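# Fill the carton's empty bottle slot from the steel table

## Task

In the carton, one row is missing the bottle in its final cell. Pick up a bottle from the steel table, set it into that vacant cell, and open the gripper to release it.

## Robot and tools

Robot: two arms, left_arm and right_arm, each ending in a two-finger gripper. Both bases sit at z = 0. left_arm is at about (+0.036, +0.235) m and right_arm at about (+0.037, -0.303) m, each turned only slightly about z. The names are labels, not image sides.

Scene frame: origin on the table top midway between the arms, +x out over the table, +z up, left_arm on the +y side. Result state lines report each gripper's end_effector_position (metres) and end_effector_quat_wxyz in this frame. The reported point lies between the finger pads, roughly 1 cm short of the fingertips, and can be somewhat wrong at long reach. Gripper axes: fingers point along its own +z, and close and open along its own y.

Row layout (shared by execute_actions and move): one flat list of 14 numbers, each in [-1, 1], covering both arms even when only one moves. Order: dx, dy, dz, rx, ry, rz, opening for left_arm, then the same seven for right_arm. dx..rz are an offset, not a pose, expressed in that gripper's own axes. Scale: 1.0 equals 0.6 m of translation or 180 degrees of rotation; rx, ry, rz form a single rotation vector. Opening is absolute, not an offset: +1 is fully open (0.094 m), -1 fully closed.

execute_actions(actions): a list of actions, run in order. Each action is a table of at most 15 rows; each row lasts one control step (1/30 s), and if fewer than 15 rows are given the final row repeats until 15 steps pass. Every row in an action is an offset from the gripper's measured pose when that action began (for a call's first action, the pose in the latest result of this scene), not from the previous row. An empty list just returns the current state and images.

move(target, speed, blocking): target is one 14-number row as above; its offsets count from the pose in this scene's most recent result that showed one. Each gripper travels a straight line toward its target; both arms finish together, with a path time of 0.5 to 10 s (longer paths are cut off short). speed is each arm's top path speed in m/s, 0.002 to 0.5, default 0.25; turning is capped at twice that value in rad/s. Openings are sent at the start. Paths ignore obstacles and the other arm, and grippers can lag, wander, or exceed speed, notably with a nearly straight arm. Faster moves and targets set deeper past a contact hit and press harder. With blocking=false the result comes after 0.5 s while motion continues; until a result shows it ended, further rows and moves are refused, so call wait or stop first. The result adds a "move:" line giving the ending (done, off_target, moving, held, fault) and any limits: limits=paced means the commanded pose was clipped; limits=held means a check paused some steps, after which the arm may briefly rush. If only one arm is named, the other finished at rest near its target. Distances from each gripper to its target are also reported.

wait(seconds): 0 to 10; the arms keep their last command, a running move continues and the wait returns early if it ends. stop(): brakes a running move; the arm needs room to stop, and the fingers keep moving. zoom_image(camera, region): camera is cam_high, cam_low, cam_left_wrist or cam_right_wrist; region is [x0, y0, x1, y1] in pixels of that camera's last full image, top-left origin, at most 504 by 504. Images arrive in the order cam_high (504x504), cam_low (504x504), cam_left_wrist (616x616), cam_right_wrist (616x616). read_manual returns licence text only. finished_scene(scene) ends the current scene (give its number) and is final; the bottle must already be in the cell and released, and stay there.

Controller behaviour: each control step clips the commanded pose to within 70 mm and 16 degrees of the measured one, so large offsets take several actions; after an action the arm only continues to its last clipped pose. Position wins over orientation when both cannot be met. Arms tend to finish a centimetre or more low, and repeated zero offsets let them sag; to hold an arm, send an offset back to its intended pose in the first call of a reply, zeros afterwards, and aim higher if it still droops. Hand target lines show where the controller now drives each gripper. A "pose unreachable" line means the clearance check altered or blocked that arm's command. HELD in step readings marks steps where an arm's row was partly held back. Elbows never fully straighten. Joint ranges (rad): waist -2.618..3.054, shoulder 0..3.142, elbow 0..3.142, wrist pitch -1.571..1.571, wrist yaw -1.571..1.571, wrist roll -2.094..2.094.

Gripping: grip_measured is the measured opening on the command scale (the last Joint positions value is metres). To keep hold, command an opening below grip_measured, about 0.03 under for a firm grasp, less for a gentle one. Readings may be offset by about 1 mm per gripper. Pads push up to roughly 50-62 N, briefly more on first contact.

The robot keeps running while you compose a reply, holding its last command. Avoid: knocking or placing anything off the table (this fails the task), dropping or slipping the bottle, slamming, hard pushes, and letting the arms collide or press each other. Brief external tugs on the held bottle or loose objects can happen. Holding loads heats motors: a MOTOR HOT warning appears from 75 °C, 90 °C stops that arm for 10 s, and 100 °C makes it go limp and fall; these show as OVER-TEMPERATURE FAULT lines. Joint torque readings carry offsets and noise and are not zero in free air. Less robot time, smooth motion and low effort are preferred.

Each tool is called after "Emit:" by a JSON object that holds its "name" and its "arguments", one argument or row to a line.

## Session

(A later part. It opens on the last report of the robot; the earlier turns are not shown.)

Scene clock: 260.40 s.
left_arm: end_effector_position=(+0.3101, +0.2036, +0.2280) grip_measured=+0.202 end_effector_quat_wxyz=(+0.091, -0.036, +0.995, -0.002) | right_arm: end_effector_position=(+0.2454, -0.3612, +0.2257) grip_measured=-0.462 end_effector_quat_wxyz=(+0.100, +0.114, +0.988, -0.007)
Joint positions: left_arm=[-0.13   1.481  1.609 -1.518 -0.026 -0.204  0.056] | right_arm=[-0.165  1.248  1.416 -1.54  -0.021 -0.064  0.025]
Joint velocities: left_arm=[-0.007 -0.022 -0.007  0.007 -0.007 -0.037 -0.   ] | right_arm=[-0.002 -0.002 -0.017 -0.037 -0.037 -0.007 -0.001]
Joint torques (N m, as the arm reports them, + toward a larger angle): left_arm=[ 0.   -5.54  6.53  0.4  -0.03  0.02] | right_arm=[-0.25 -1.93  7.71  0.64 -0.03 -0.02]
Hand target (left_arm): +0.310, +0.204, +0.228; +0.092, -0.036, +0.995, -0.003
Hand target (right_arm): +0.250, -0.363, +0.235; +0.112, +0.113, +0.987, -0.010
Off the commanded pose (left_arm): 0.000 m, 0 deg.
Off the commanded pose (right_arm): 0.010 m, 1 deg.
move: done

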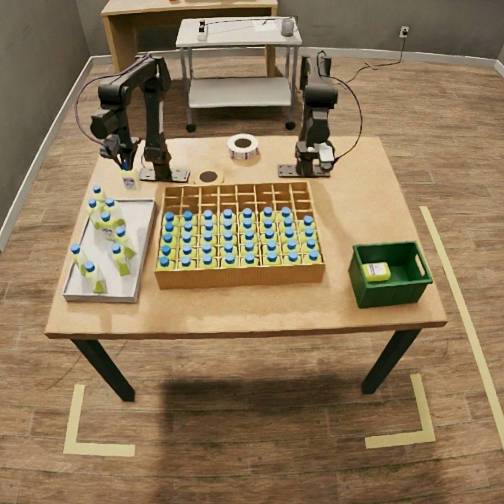

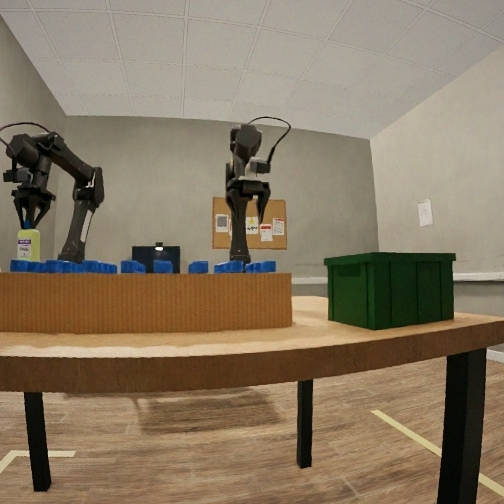

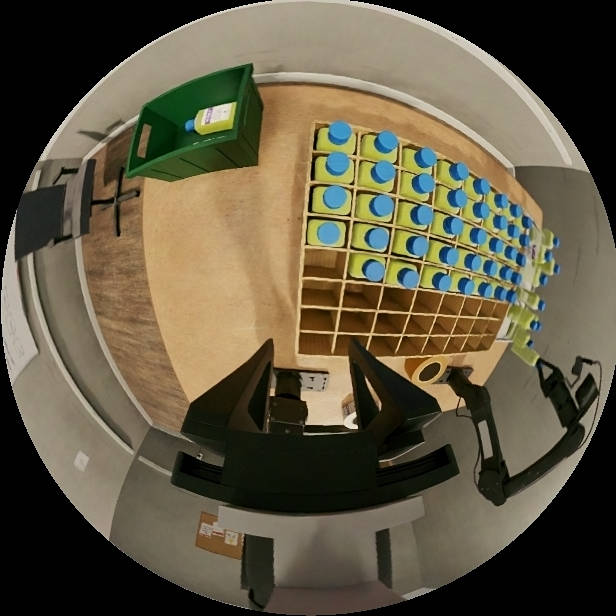

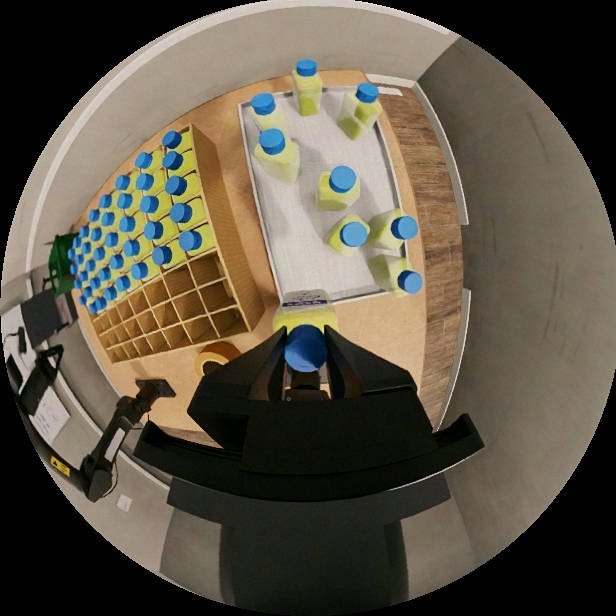

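Emit:
{"name": "move", "arguments": {
  "target": [0,0,0,0,0,0,0.2,0.351,0.5858,-0.0763,-0.1195,-0.0033,-0.5603,-0.5],
  "speed": 0.35
}}

Scene clock: 304.80 s.
left_arm: end_effector_position=(+0.3100, +0.2036, +0.2280) grip_measured=+0.202 end_effector_quat_wxyz=(+0.091, -0.036, +0.995, -0.002) | right_arm: end_effector_position=(+0.1163, +0.0265, +0.2298) grip_measured=-0.478 end_effector_quat_wxyz=(-0.076, +0.696, -0.709, -0.084)
Joint positions: left_arm=[-0.13   1.481  1.609 -1.518 -0.026 -0.204  0.056] | right_arm=[ 1.424  1.686  1.815 -1.484 -0.069 -0.252  0.025]
Joint velocities: left_arm=[ 0.002  0.007  0.002 -0.007  0.022 -0.037 -0.001] | right_arm=[-0.002 -0.012 -0.002 -0.051 -0.051 -0.066 -0.   ]
Joint torques (N m, as the arm reports them, + toward a larger angle): left_arm=[ 0.01 -5.53  6.53  0.4  -0.03  0.02] | right_arm=[ 0.45 -6.32  8.09  0.66 -0.2  -0.04]
Hand target (left_arm): +0.310, +0.204, +0.228; +0.091, -0.036, +0.995, -0.003
Hand target (right_arm): +0.114, +0.032, +0.242; -0.090, +0.701, -0.701, -0.098
Off the commanded pose (left_arm): 0.000 m, 0 deg.
Off the commanded pose (right_arm): 0.004 m, 1 deg.
move: done

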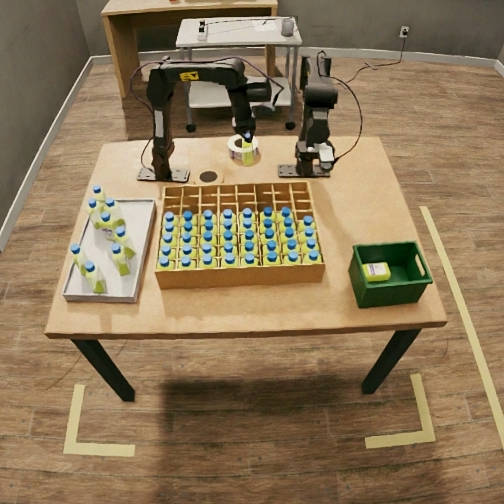

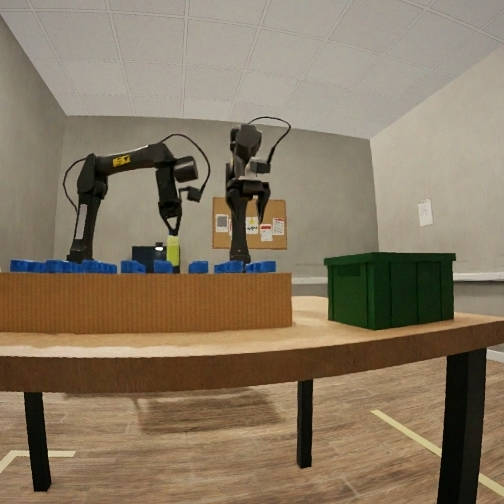

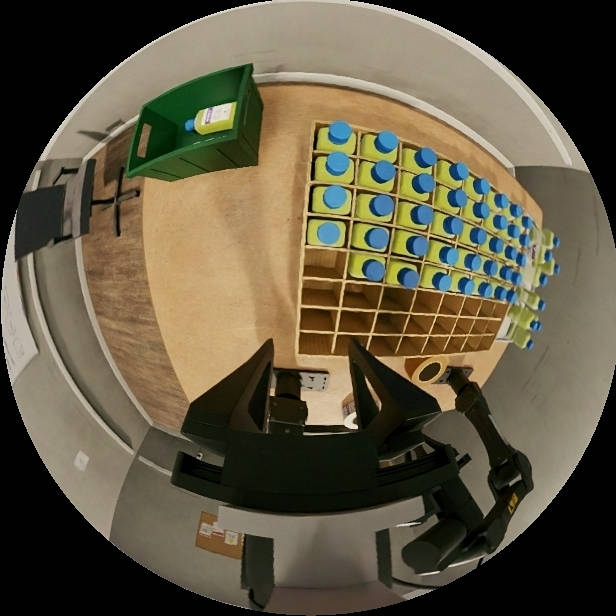

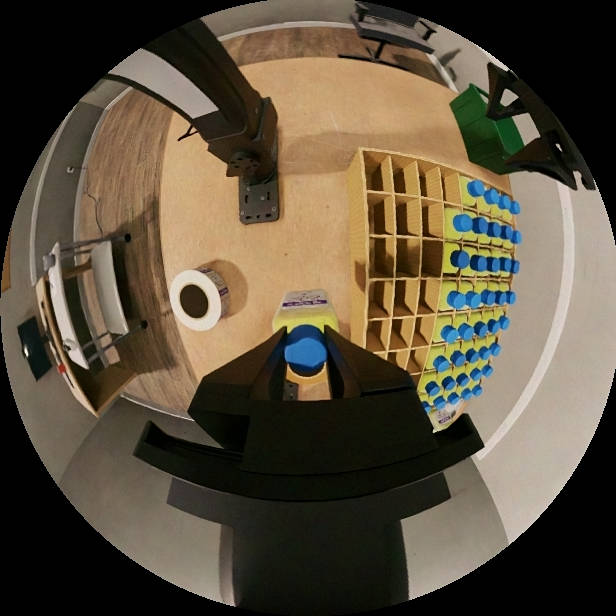

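Emit:
{"name": "move", "arguments": {
  "target": [0,0,0,0,0,0,0.2,0.0412,-0.0024,0.1786,0,0,0,-0.5],
  "speed": 0.15
}}

Emit:
{"name": "zoom_image", "arguments": {
  "camera": "cam_right_wrist",
  "region": [220, 240, 400, 400]
}}

Emit:
{"name": "zoom_image", "arguments": {
  "camera": "cam_high",
  "region": [200, 120, 300, 200]
}}

Scene clock: 317.20 s.
left_arm: end_effector_position=(+0.3098, +0.2037, +0.2279) grip_measured=+0.202 end_effector_quat_wxyz=(+0.091, -0.036, +0.995, -0.002) | right_arm: end_effector_position=(+0.1159, +0.0242, +0.1125) grip_measured=-0.478 end_effector_quat_wxyz=(-0.060, +0.698, -0.710, -0.073)
Joint positions: left_arm=[-0.13   1.481  1.609 -1.519 -0.026 -0.204  0.056] | right_arm=[ 1.424  1.653  1.313 -1.054 -0.068 -0.254  0.025]
Joint velocities: left_arm=[-0.002  0.012  0.017  0.007 -0.066 -0.037  0.001] | right_arm=[-0.007  0.012 -0.007  0.051  0.022  0.022 -0.   ]
Joint torques (N m, as the arm reports them, + toward a larger angle): left_arm=[ 0.01 -5.54  6.53  0.4  -0.02  0.02] | right_arm=[ 0.2  -8.52  4.87  0.82 -0.06  0.07]
Hand target (left_arm): +0.310, +0.204, +0.228; +0.091, -0.036, +0.995, -0.002
Hand target (right_arm): +0.116, +0.026, +0.120; -0.076, +0.696, -0.709, -0.083
Off the commanded pose (left_arm): 0.000 m, 0 deg.
Off the commanded pose (right_arm): 0.008 m, 2 deg.
move: done

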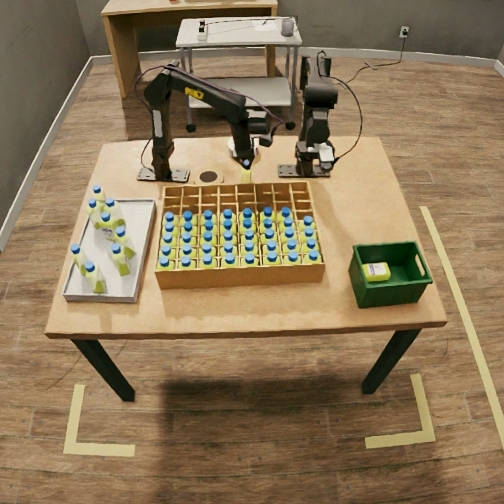

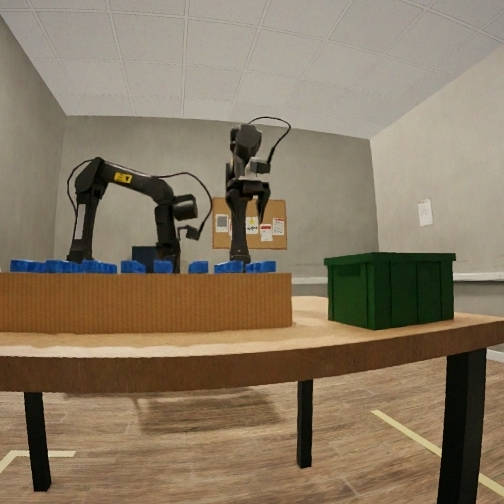

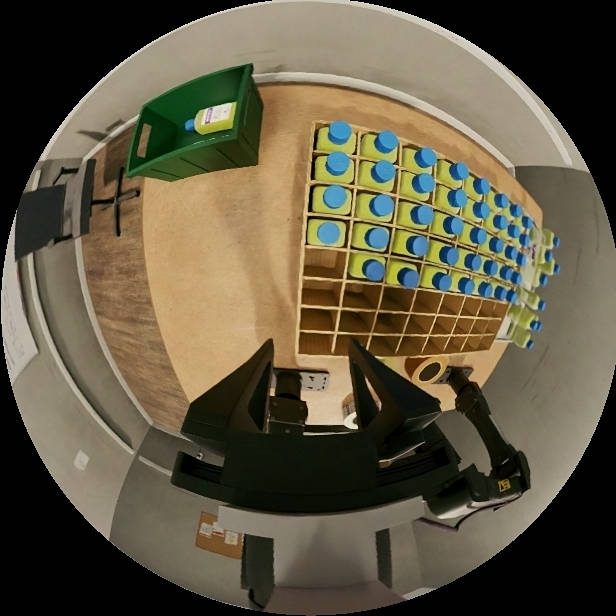

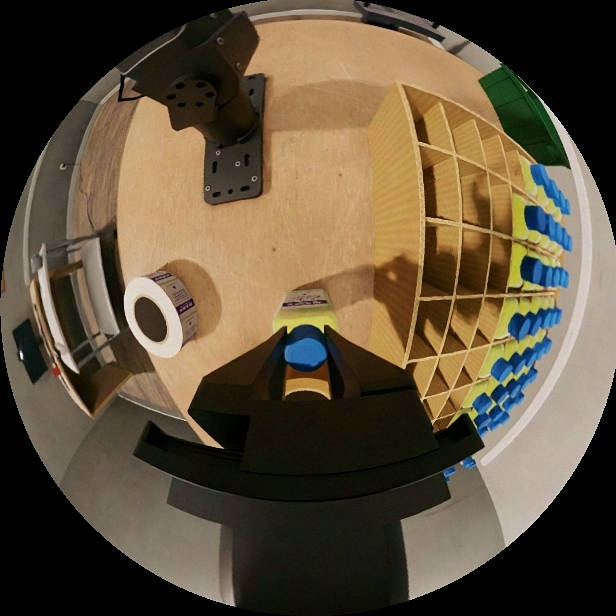

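Region (220, 240, 400, 400) of cam_right_wrist's 616x616 image, scaled by 2.800, with more detail than that image has.

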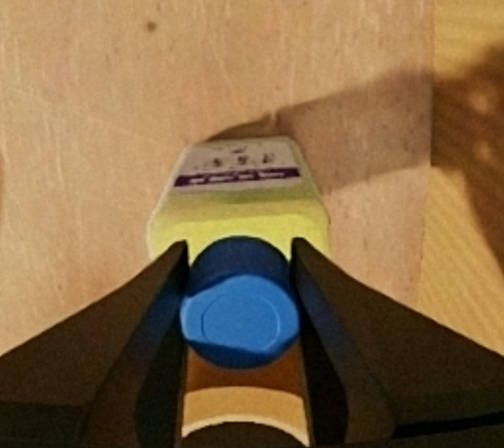

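Region (200, 120, 300, 200) of cam_high's 504x504 image, scaled by 5.040, with more detail than that image has; it fills the top 403 rows of this view, and the rest is white.

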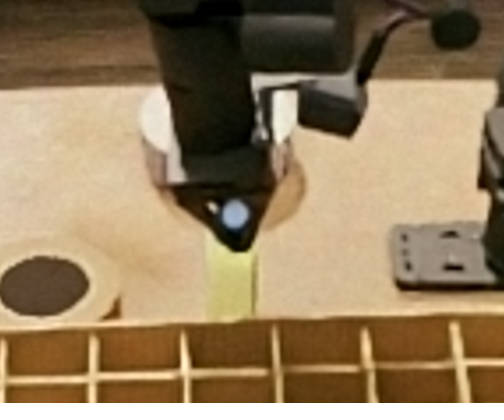

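Emit:
{"name": "move", "arguments": {
  "target": [0,0,0,0,0,0,0.2,0.002,0,0.010,0,-0.016,0,-0.5],
  "speed": 0.02
}}

Emit:
{"name": "zoom_image", "arguments": {
  "camera": "cam_right_wrist",
  "region": [220, 240, 400, 400]
}}

Scene clock: 335.10 s.
left_arm: end_effector_position=(+0.3098, +0.2037, +0.2279) grip_measured=+0.202 end_effector_quat_wxyz=(+0.091, -0.036, +0.995, -0.002) | right_arm: end_effector_position=(+0.1153, +0.0237, +0.1081) grip_measured=-0.478 end_effector_quat_wxyz=(-0.071, +0.697, -0.709, -0.081)
Joint positions: left_arm=[-0.13   1.481  1.609 -1.519 -0.026 -0.204  0.056] | right_arm=[ 1.424  1.627  1.263 -1.001 -0.07  -0.254  0.025]
Joint velocities: left_arm=[-0.002 -0.002  0.002 -0.037 -0.037 -0.037 -0.001] | right_arm=[-0.002 -0.007  0.012 -0.051  0.066 -0.066 -0.001]
Joint torques (N m, as the arm reports them, + toward a larger angle): left_arm=[ 0.01 -5.53  6.52  0.4  -0.03  0.02] | right_arm=[-0.54 -7.18  3.83  1.   -0.19 -0.02]
Hand target (left_arm): +0.310, +0.204, +0.228; +0.091, -0.036, +0.995, -0.002
Hand target (right_arm): +0.116, +0.024, +0.107; -0.078, +0.696, -0.708, -0.091
Off the commanded pose (left_arm): 0.000 m, 0 deg.
Off the commanded pose (right_arm): 0.002 m, 1 deg.
move: done

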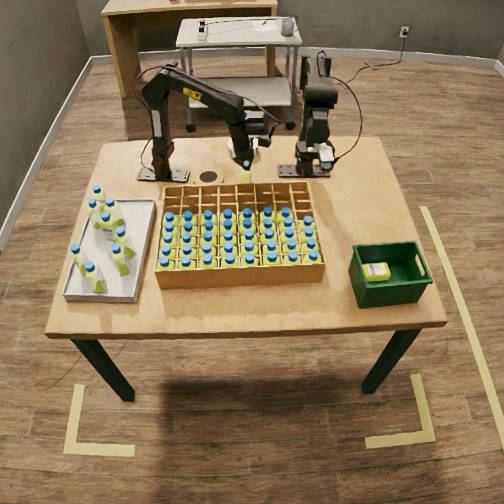

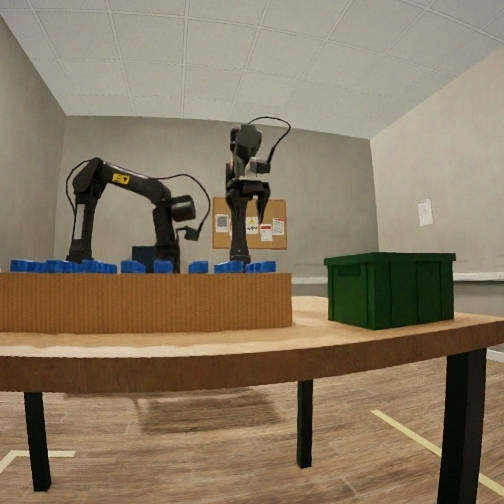

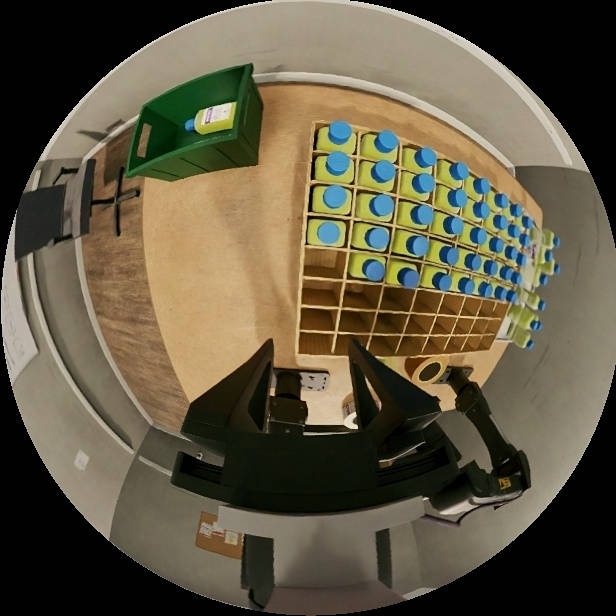

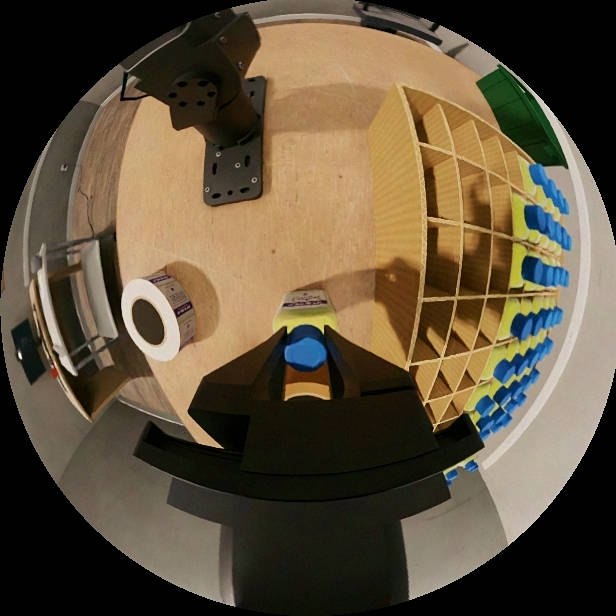

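Region (220, 240, 400, 400) of cam_right_wrist's 616x616 image, scaled by 2.800, with more detail than that image has.

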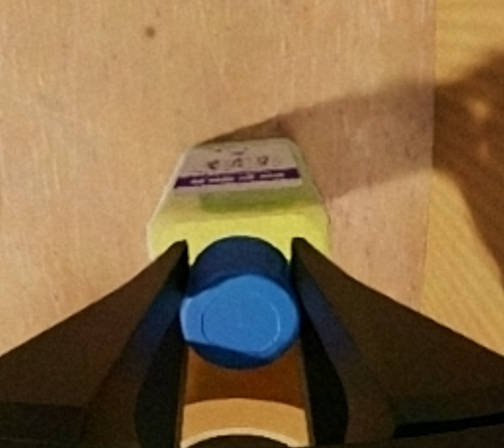

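Emit:
{"name": "execute_actions", "arguments": {
  "actions": [
    [[0,0,0,0,0,0,0.2,0.0010,0,0.004,0,-0.006,0,-0.5],[0,0,0,0,0,0,0.2,0.0012,0,0.005,0,-0.006,0,-0.5],[0,0,0,0,0,0,0.2,0.0014,0,0.006,0,-0.006,0,-0.5],[0,0,0,0,0,0,0.2,0.0016,0,0.007,0,-0.006,0,-0.5],[0,0,0,0,0,0,0.2,0.0018,0,0.008,0,-0.006,0,-0.5],[0,0,0,0,0,0,0.2,0.002,0,0.009,0,-0.006,0,-0.5],[0,0,0,0,0,0,0.2,0.0022,0,0.010,0,-0.006,0,-0.5],[0,0,0,0,0,0,0.2,0.0025,0,0.011,0,-0.006,0,-0.5],[0,0,0,0,0,0,0.2,0.0027,0,0.012,0,-0.006,0,-0.5]]
  ]
}}

Scene clock: 343.27 s.
left_arm: end_effector_position=(+0.3097, +0.2037, +0.2279) grip_measured=+0.202 end_effector_quat_wxyz=(+0.090, -0.036, +0.995, -0.002) | right_arm: end_effector_position=(+0.1152, +0.0235, +0.1077) grip_measured=-0.478 end_effector_quat_wxyz=(-0.075, +0.697, -0.708, -0.083)
Joint positions: left_arm=[-0.13   1.481  1.609 -1.519 -0.026 -0.204  0.056] | right_arm=[ 1.424  1.62   1.252 -0.99  -0.071 -0.254  0.025]
Joint velocities: left_arm=[ 0.012  0.002 -0.012 -0.081  0.007 -0.007 -0.   ] | right_arm=[-0.017 -0.012  0.002 -0.051 -0.037  0.022 -0.   ]
Joint torques (N m, as the arm reports them, + toward a larger angle): left_arm=[ 0.   -5.54  6.52  0.39 -0.03  0.02] | right_arm=[-0.16 -6.24  3.2   1.09 -0.09  0.01]
Hand target (left_arm): +0.310, +0.204, +0.228; +0.091, -0.036, +0.995, -0.002
Hand target (right_arm): +0.115, +0.023, +0.101; -0.078, +0.697, -0.708, -0.087
Off the commanded pose (left_arm): 0.000 m, 0 deg.
Off the commanded pose (right_arm): 0.007 m, 1 deg.
Step readings (end_effector_position):
0: left_arm (+0.3098, +0.2037, +0.2279) | right_arm (+0.1153, +0.0237, +0.1081)
1: left_arm (+0.3098, +0.2037, +0.2279) | right_arm (+0.1153, +0.0237, +0.1081)
2: left_arm (+0.3098, +0.2037, +0.2279) | right_arm (+0.1153, +0.0237, +0.1081)
4: left_arm (+0.3098, +0.2037, +0.2279) | right_arm (+0.1154, +0.0239, +0.1081)
8: left_arm (+0.3097, +0.2037, +0.2279) | right_arm (+0.1153, +0.0235, +0.1077)
15: end_effector_position above

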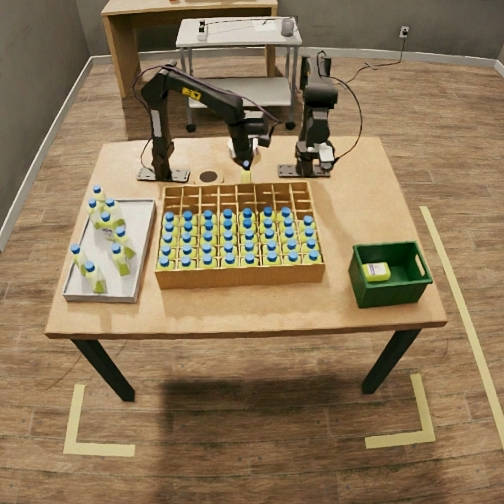

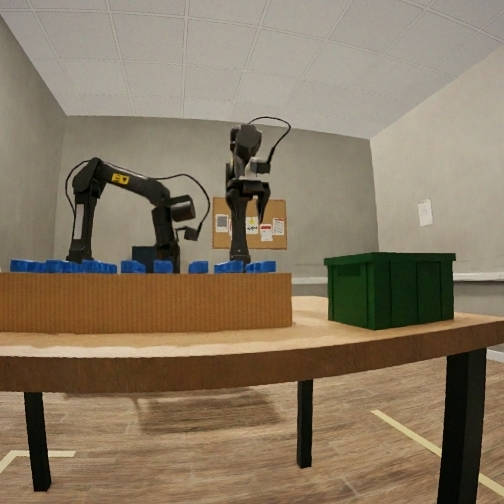

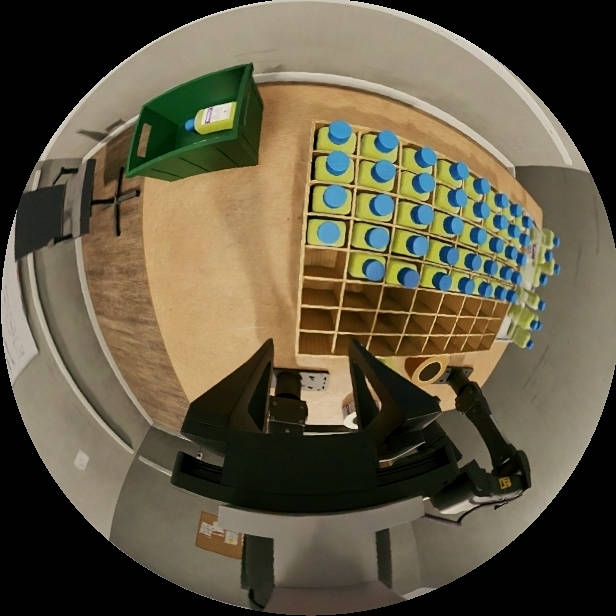

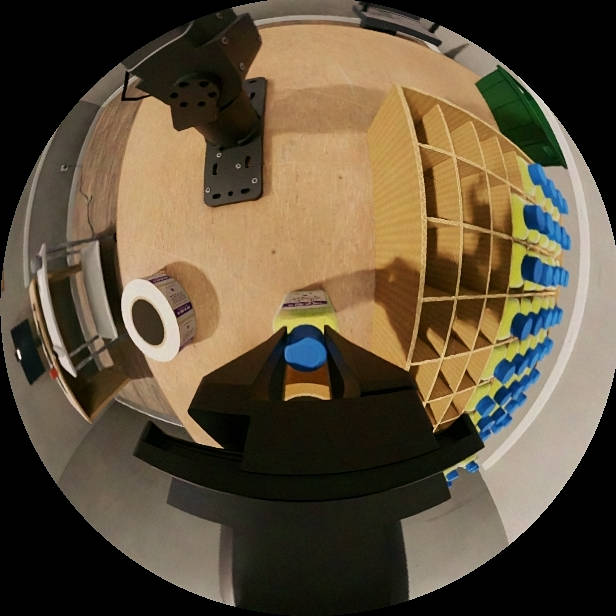

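Emit:
{"name": "execute_actions", "arguments": {
  "actions": [
    [[0,0,0,0,0,0,0.2,-0.001,0,-0.004,0,0,0,-0.5],[0,0,0,0,0,0,0.2,-0.001,0,-0.004,0,0,0,-0.5],[0,0,0,0,0,0,0.2,-0.001,0,-0.004,0,0,0,-0.5],[0,0,0,0,0,0,0.2,-0.001,0,-0.004,0,0,0,0.2]]
  ]
}}

Emit:
{"name": "move", "arguments": {
  "target": [0,0,0,0,0,0,0.2,-0.0185,0,-0.085,0,0,0,0.2],
  "speed": 0.15
}}

Emit:
{"name": "move", "arguments": {
  "target": [0.3568,-0.2745,0.0362,0.1214,-0.0306,0.4915,0.2,0.624,-0.233,-0.248,0.111,-0.0065,0.487,0.2],
  "speed": 0.35
}}

Scene clock: 393.20 s.
left_arm: end_effector_position=(+0.3096, +0.2037, +0.2279) grip_measured=+0.202 end_effector_quat_wxyz=(+0.090, -0.036, +0.995, -0.002) | right_arm: end_effector_position=(+0.1148, +0.0220, +0.1073) grip_measured=+0.198 end_effector_quat_wxyz=(-0.072, +0.697, -0.708, -0.082)
Joint positions: left_arm=[-0.13   1.481  1.609 -1.52  -0.026 -0.204  0.056] | right_arm=[ 1.424  1.62   1.251 -0.996 -0.071 -0.254  0.056]
Joint velocities: left_arm=[-0.002 -0.002  0.002  0.051  0.066  0.007  0.001] | right_arm=[ 0.012 -0.007 -0.002  0.022  0.051 -0.007 -0.001]
Joint torques (N m, as the arm reports them, + toward a larger angle): left_arm=[ 0.01 -5.53  6.52  0.4  -0.02  0.02] | right_arm=[ 0.02 -6.04  6.12  0.68 -0.06  0.01]
Hand target (left_arm): +0.310, +0.204, +0.228; +0.090, -0.036, +0.995, -0.002
Hand target (right_arm): +0.115, +0.023, +0.110; -0.074, +0.697, -0.708, -0.083
Off the commanded pose (left_arm): 0.000 m, 0 deg.
Off the commanded pose (right_arm): 0.003 m, 0 deg.
Step readings (end_effector_position):
0: left_arm (+0.3097, +0.2037, +0.2279) | right_arm (+0.1152, +0.0234, +0.1076)
1: left_arm (+0.3097, +0.2037, +0.2279) | right_arm (+0.1151, +0.0230, +0.1075)
2: left_arm (+0.3097, +0.2037, +0.2279) | right_arm (+0.1149, +0.0225, +0.1074)
4: left_arm (+0.3097, +0.2037, +0.2279) | right_arm (+0.1149, +0.0225, +0.1074)
8: left_arm (+0.3096, +0.2037, +0.2279) | right_arm (+0.1148, +0.0221, +0.1073)
15: end_effector_position above

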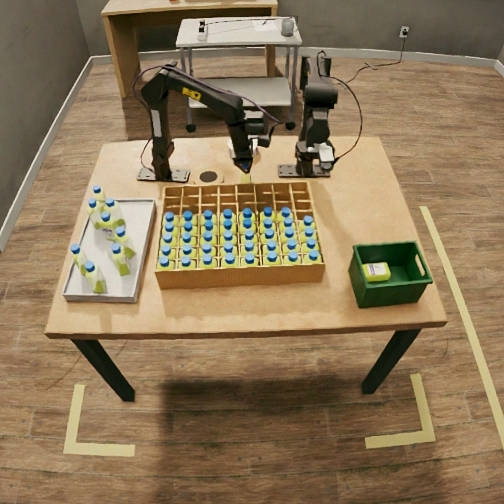

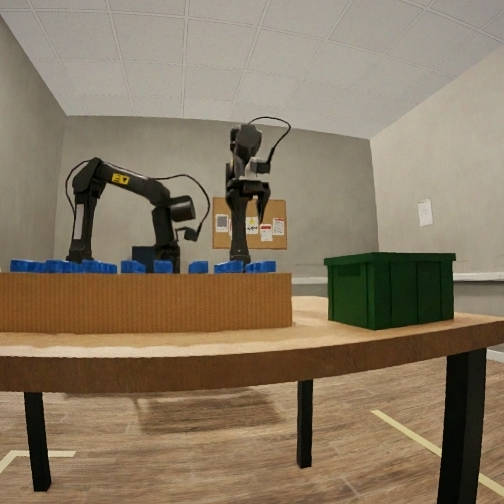

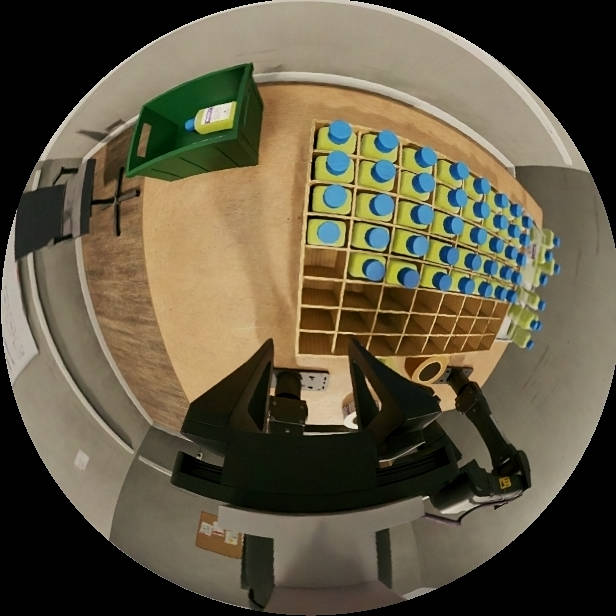

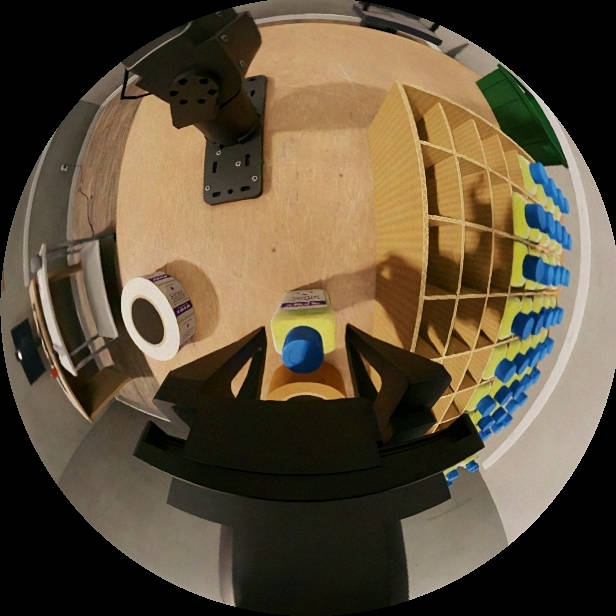

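Scene clock: 394.23 s.
left_arm: end_effector_position=(+0.3095, +0.2037, +0.2279) grip_measured=+0.202 end_effector_quat_wxyz=(+0.090, -0.036, +0.995, -0.002) | right_arm: end_effector_position=(+0.1136, +0.0179, +0.1488) grip_measured=+0.198 end_effector_quat_wxyz=(-0.061, +0.698, -0.710, -0.076)
Joint positions: left_arm=[-0.13   1.481  1.609 -1.52  -0.026 -0.204  0.056] | right_arm=[ 1.424  1.62   1.421 -1.191 -0.071 -0.254  0.056]
Joint velocities: left_arm=[-0.012 -0.002 -0.012 -0.022 -0.066  0.022 -0.   ] | right_arm=[ 0.002  0.002 -0.002 -0.095 -0.022 -0.007  0.   ]
Joint torques (N m, as the arm reports them, + toward a larger angle): left_arm=[ 0.01 -5.53  6.52  0.39 -0.02  0.02] | right_arm=[-0.29 -6.33  7.78  0.59 -0.06 -0.02]
Hand target (left_arm): +0.310, +0.204, +0.228; +0.090, -0.036, +0.995, -0.002
Hand target (right_arm): +0.116, +0.022, +0.159; -0.072, +0.697, -0.708, -0.082
Off the commanded pose (left_arm): 0.000 m, 0 deg.
Off the commanded pose (right_arm): 0.012 m, 1 deg.
move: off_target (right_arm)

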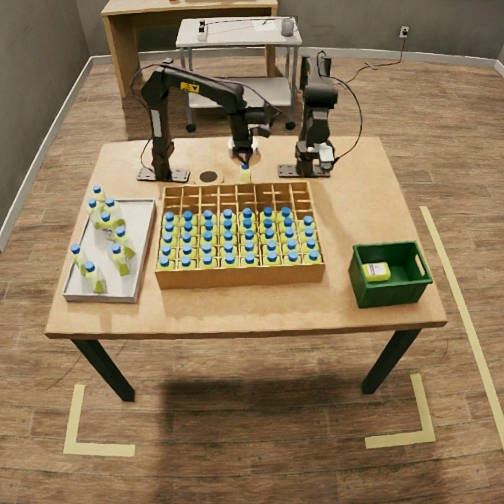

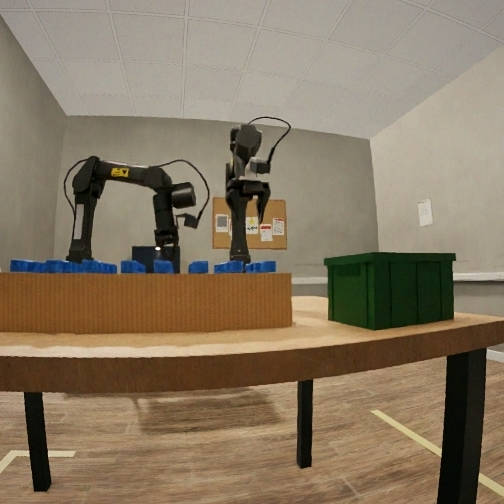

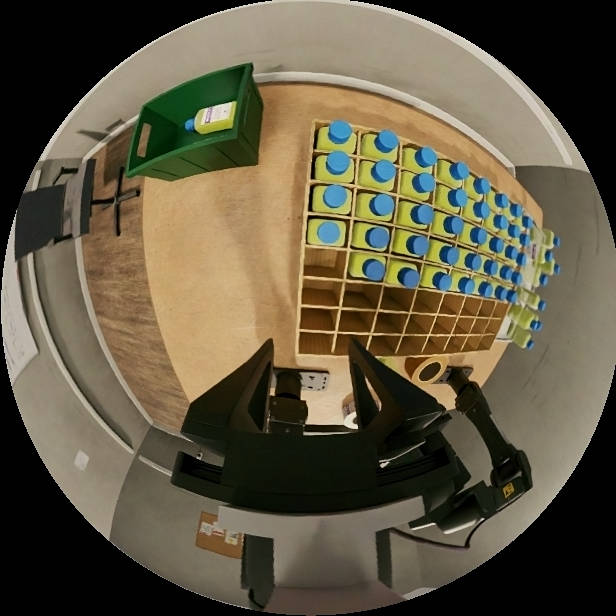

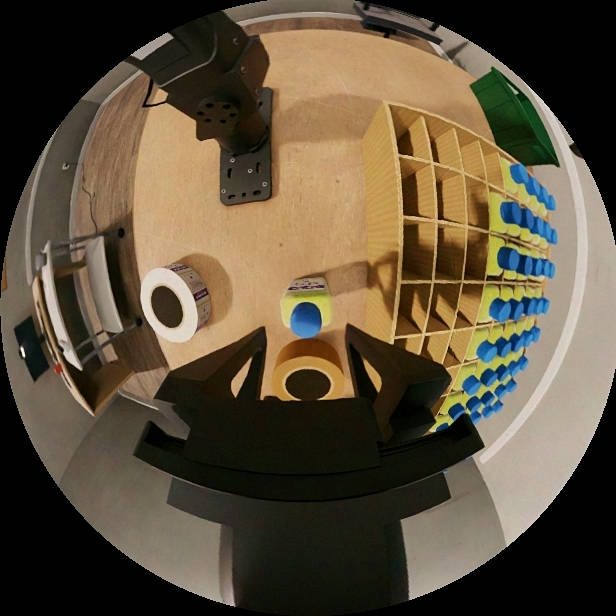

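Scene clock: 397.03 s.
left_arm: end_effector_position=(+0.1154, +0.0297, +0.1671) grip_measured=+0.202 end_effector_quat_wxyz=(+0.101, +0.674, +0.725, -0.099) | right_arm: end_effector_position=(+0.2448, -0.3807, +0.2179) grip_measured=+0.198 end_effector_quat_wxyz=(+0.097, +0.004, +0.995, -0.029)
Joint positions: left_arm=[-1.111  1.132  1.085 -1.263  0.112  0.37   0.056] | right_arm=[-0.246  1.253  1.386 -1.501 -0.016 -0.367  0.056]
Joint velocities: left_arm=[ 0.012  0.007 -0.007 -0.095 -0.066 -0.007  0.001] | right_arm=[ 0.007 -0.012 -0.022 -0.037 -0.11   0.037  0.001]
Joint torques (N m, as the arm reports them, + toward a larger angle): left_arm=[-0.79 -3.37  6.28  0.75  0.18  0.04] | right_arm=[-0.64 -1.87  7.68  0.71 -0.13 -0.08]
Hand target (left_arm): +0.112, +0.026, +0.167; +0.106, +0.680, +0.717, -0.109
Hand target (right_arm): +0.251, -0.383, +0.227; +0.112, +0.003, +0.993, -0.030
Off the commanded pose (left_arm): 0.006 m, 2 deg.
Off the commanded pose (right_arm): 0.005 m, 3 deg.
move: off_target (right_arm)

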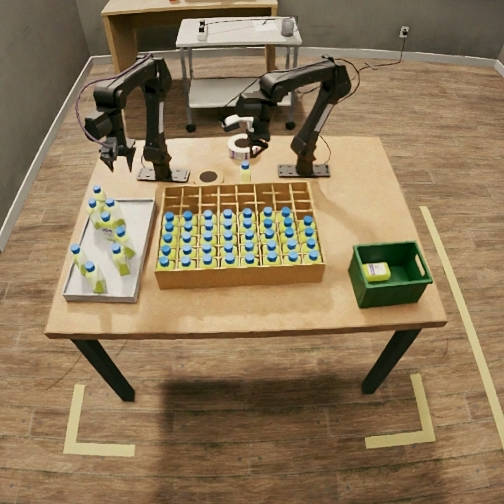

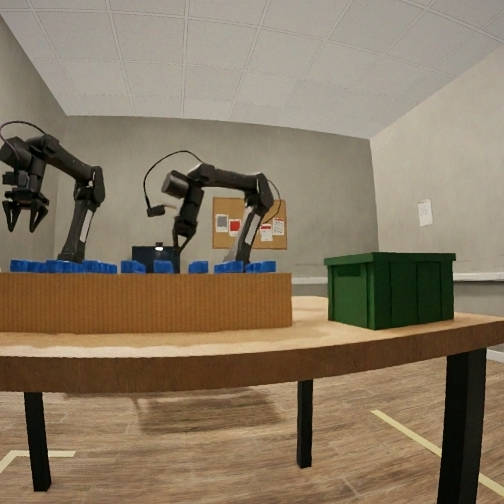

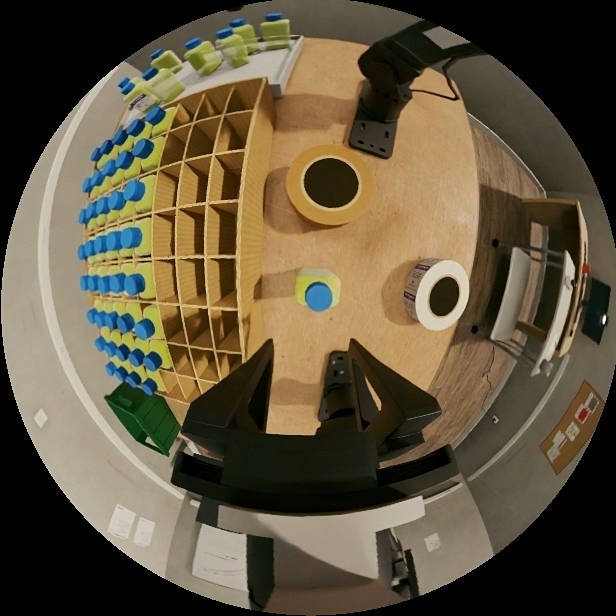

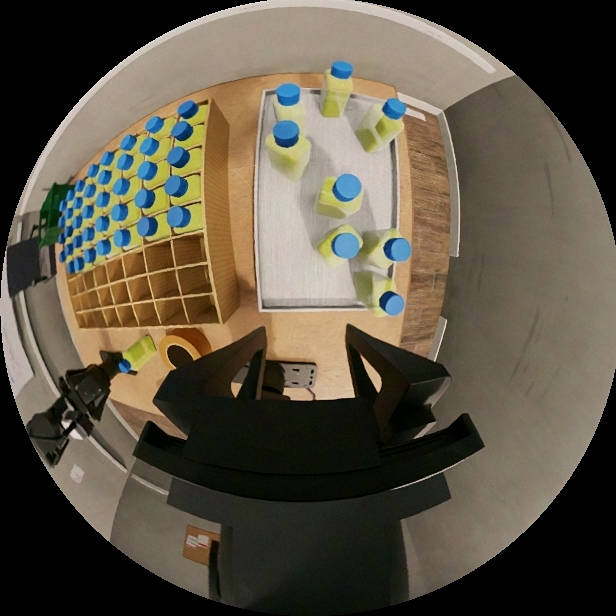

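Emit:
{"name": "zoom_image", "arguments": {
  "camera": "cam_left_wrist",
  "region": [240, 250, 380, 390]
}}

Emit:
{"name": "zoom_image", "arguments": {
  "camera": "cam_high",
  "region": [200, 100, 300, 200]
}}

Region (240, 250, 380, 390) of cam_left_wrist's 616x616 image, scaled by 3.600, with more detail than that image has.

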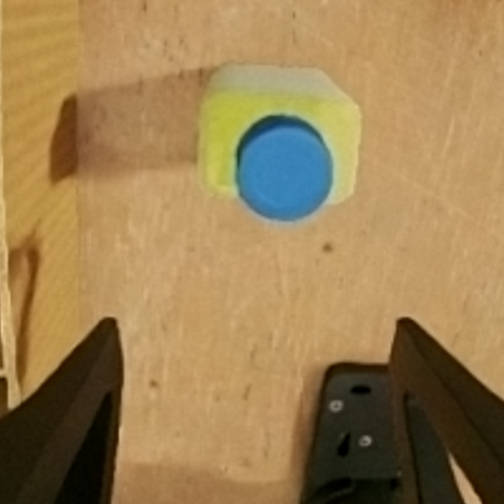

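Region (200, 100, 300, 200) of cam_high's 504x504 image, scaled by 5.040, with more detail than that image has.

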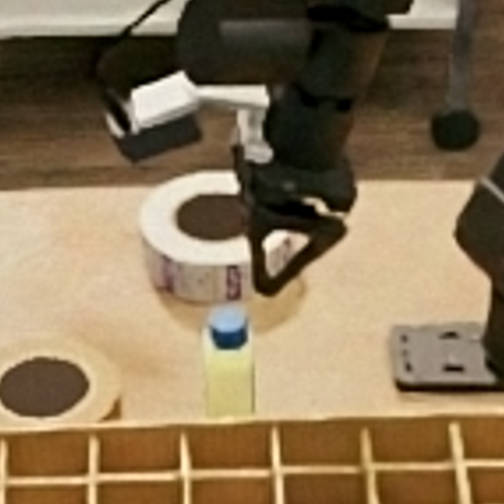

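Emit:
{"name": "move", "arguments": {
  "target": [-0.0205,-0.0133,0.0842,0.0047,-0.012,0.016,0.2,0,0,0,0,0,0,0.2],
  "speed": 0.1
}}

Emit:
{"name": "zoom_image", "arguments": {
  "camera": "cam_left_wrist",
  "region": [240, 270, 380, 410]
}}

Emit:
{"name": "zoom_image", "arguments": {
  "camera": "cam_high",
  "region": [200, 100, 300, 200]
}}

Scene clock: 425.07 s.
left_arm: end_effector_position=(+0.1122, +0.0089, +0.1242) grip_measured=+0.202 end_effector_quat_wxyz=(+0.113, +0.688, +0.708, -0.108) | right_arm: end_effector_position=(+0.2448, -0.3806, +0.2179) grip_measured=+0.198 end_effector_quat_wxyz=(+0.097, +0.004, +0.995, -0.029)
Joint positions: left_arm=[-1.161  1.157  0.919 -1.039  0.112  0.362  0.056] | right_arm=[-0.246  1.253  1.386 -1.501 -0.017 -0.367  0.056]
Joint velocities: left_arm=[ 0.002  0.012 -0.007  0.051 -0.037  0.007  0.   ] | right_arm=[-0.002  0.002 -0.007  0.022  0.037  0.007  0.002]
Joint torques (N m, as the arm reports them, + toward a larger angle): left_arm=[-0.87 -2.43  6.9   0.77  0.14 -0.03] | right_arm=[ 0.03 -2.49  5.26  0.7  -0.02  0.02]
Hand target (left_arm): +0.109, +0.004, +0.122; +0.112, +0.691, +0.705, -0.114
Hand target (right_arm): +0.245, -0.381, +0.218; +0.097, +0.004, +0.995, -0.029
Off the commanded pose (left_arm): 0.007 m, 1 deg.
Off the commanded pose (right_arm): 0.000 m, 0 deg.
move: done

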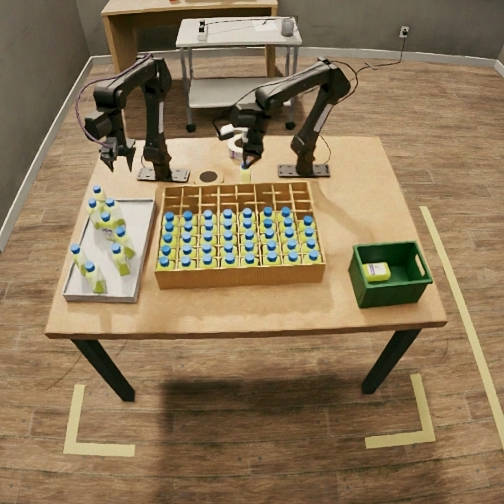

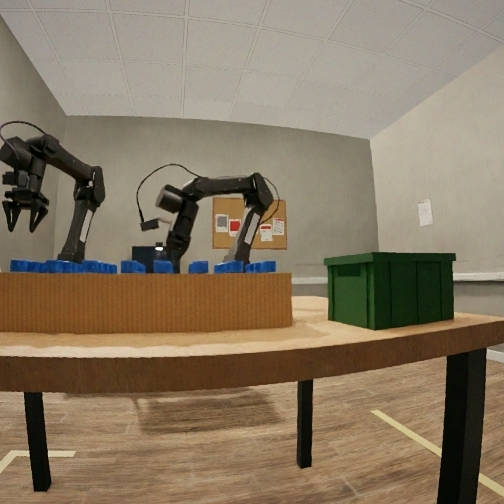

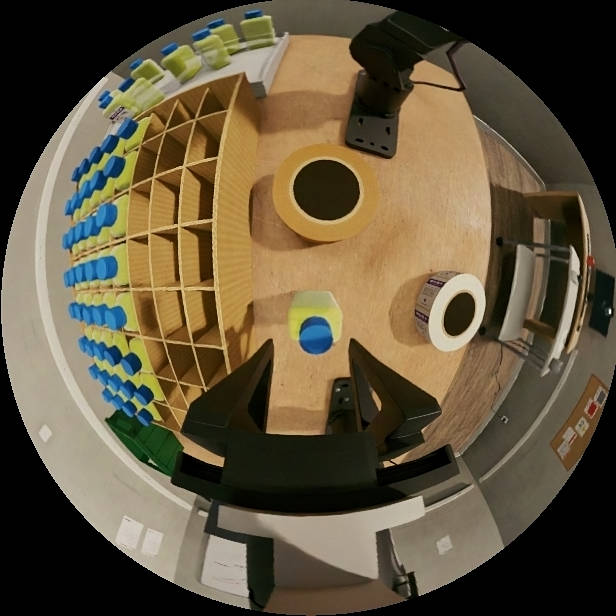

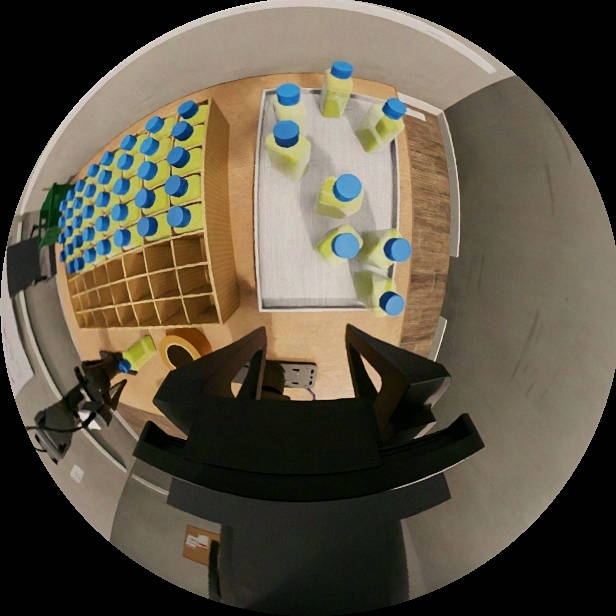

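Region (240, 270, 380, 410) of cam_left_wrist's 616x616 image, scaled by 3.600, with more detail than that image has.

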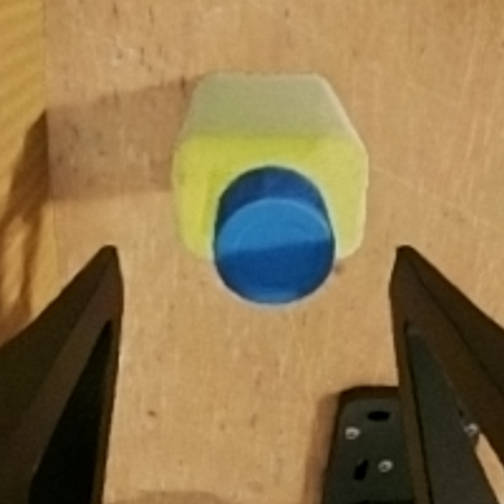

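Region (200, 100, 300, 200) of cam_high's 504x504 image, scaled by 5.040, with more detail than that image has.

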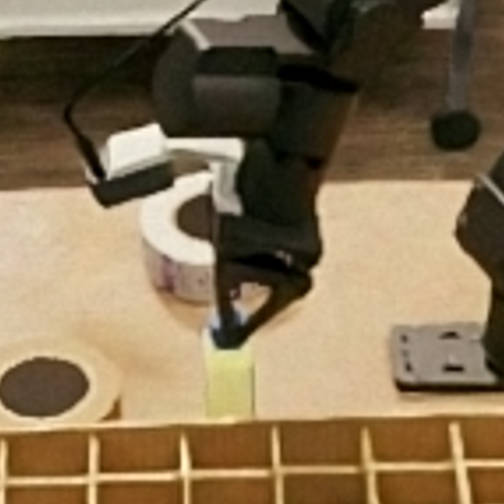

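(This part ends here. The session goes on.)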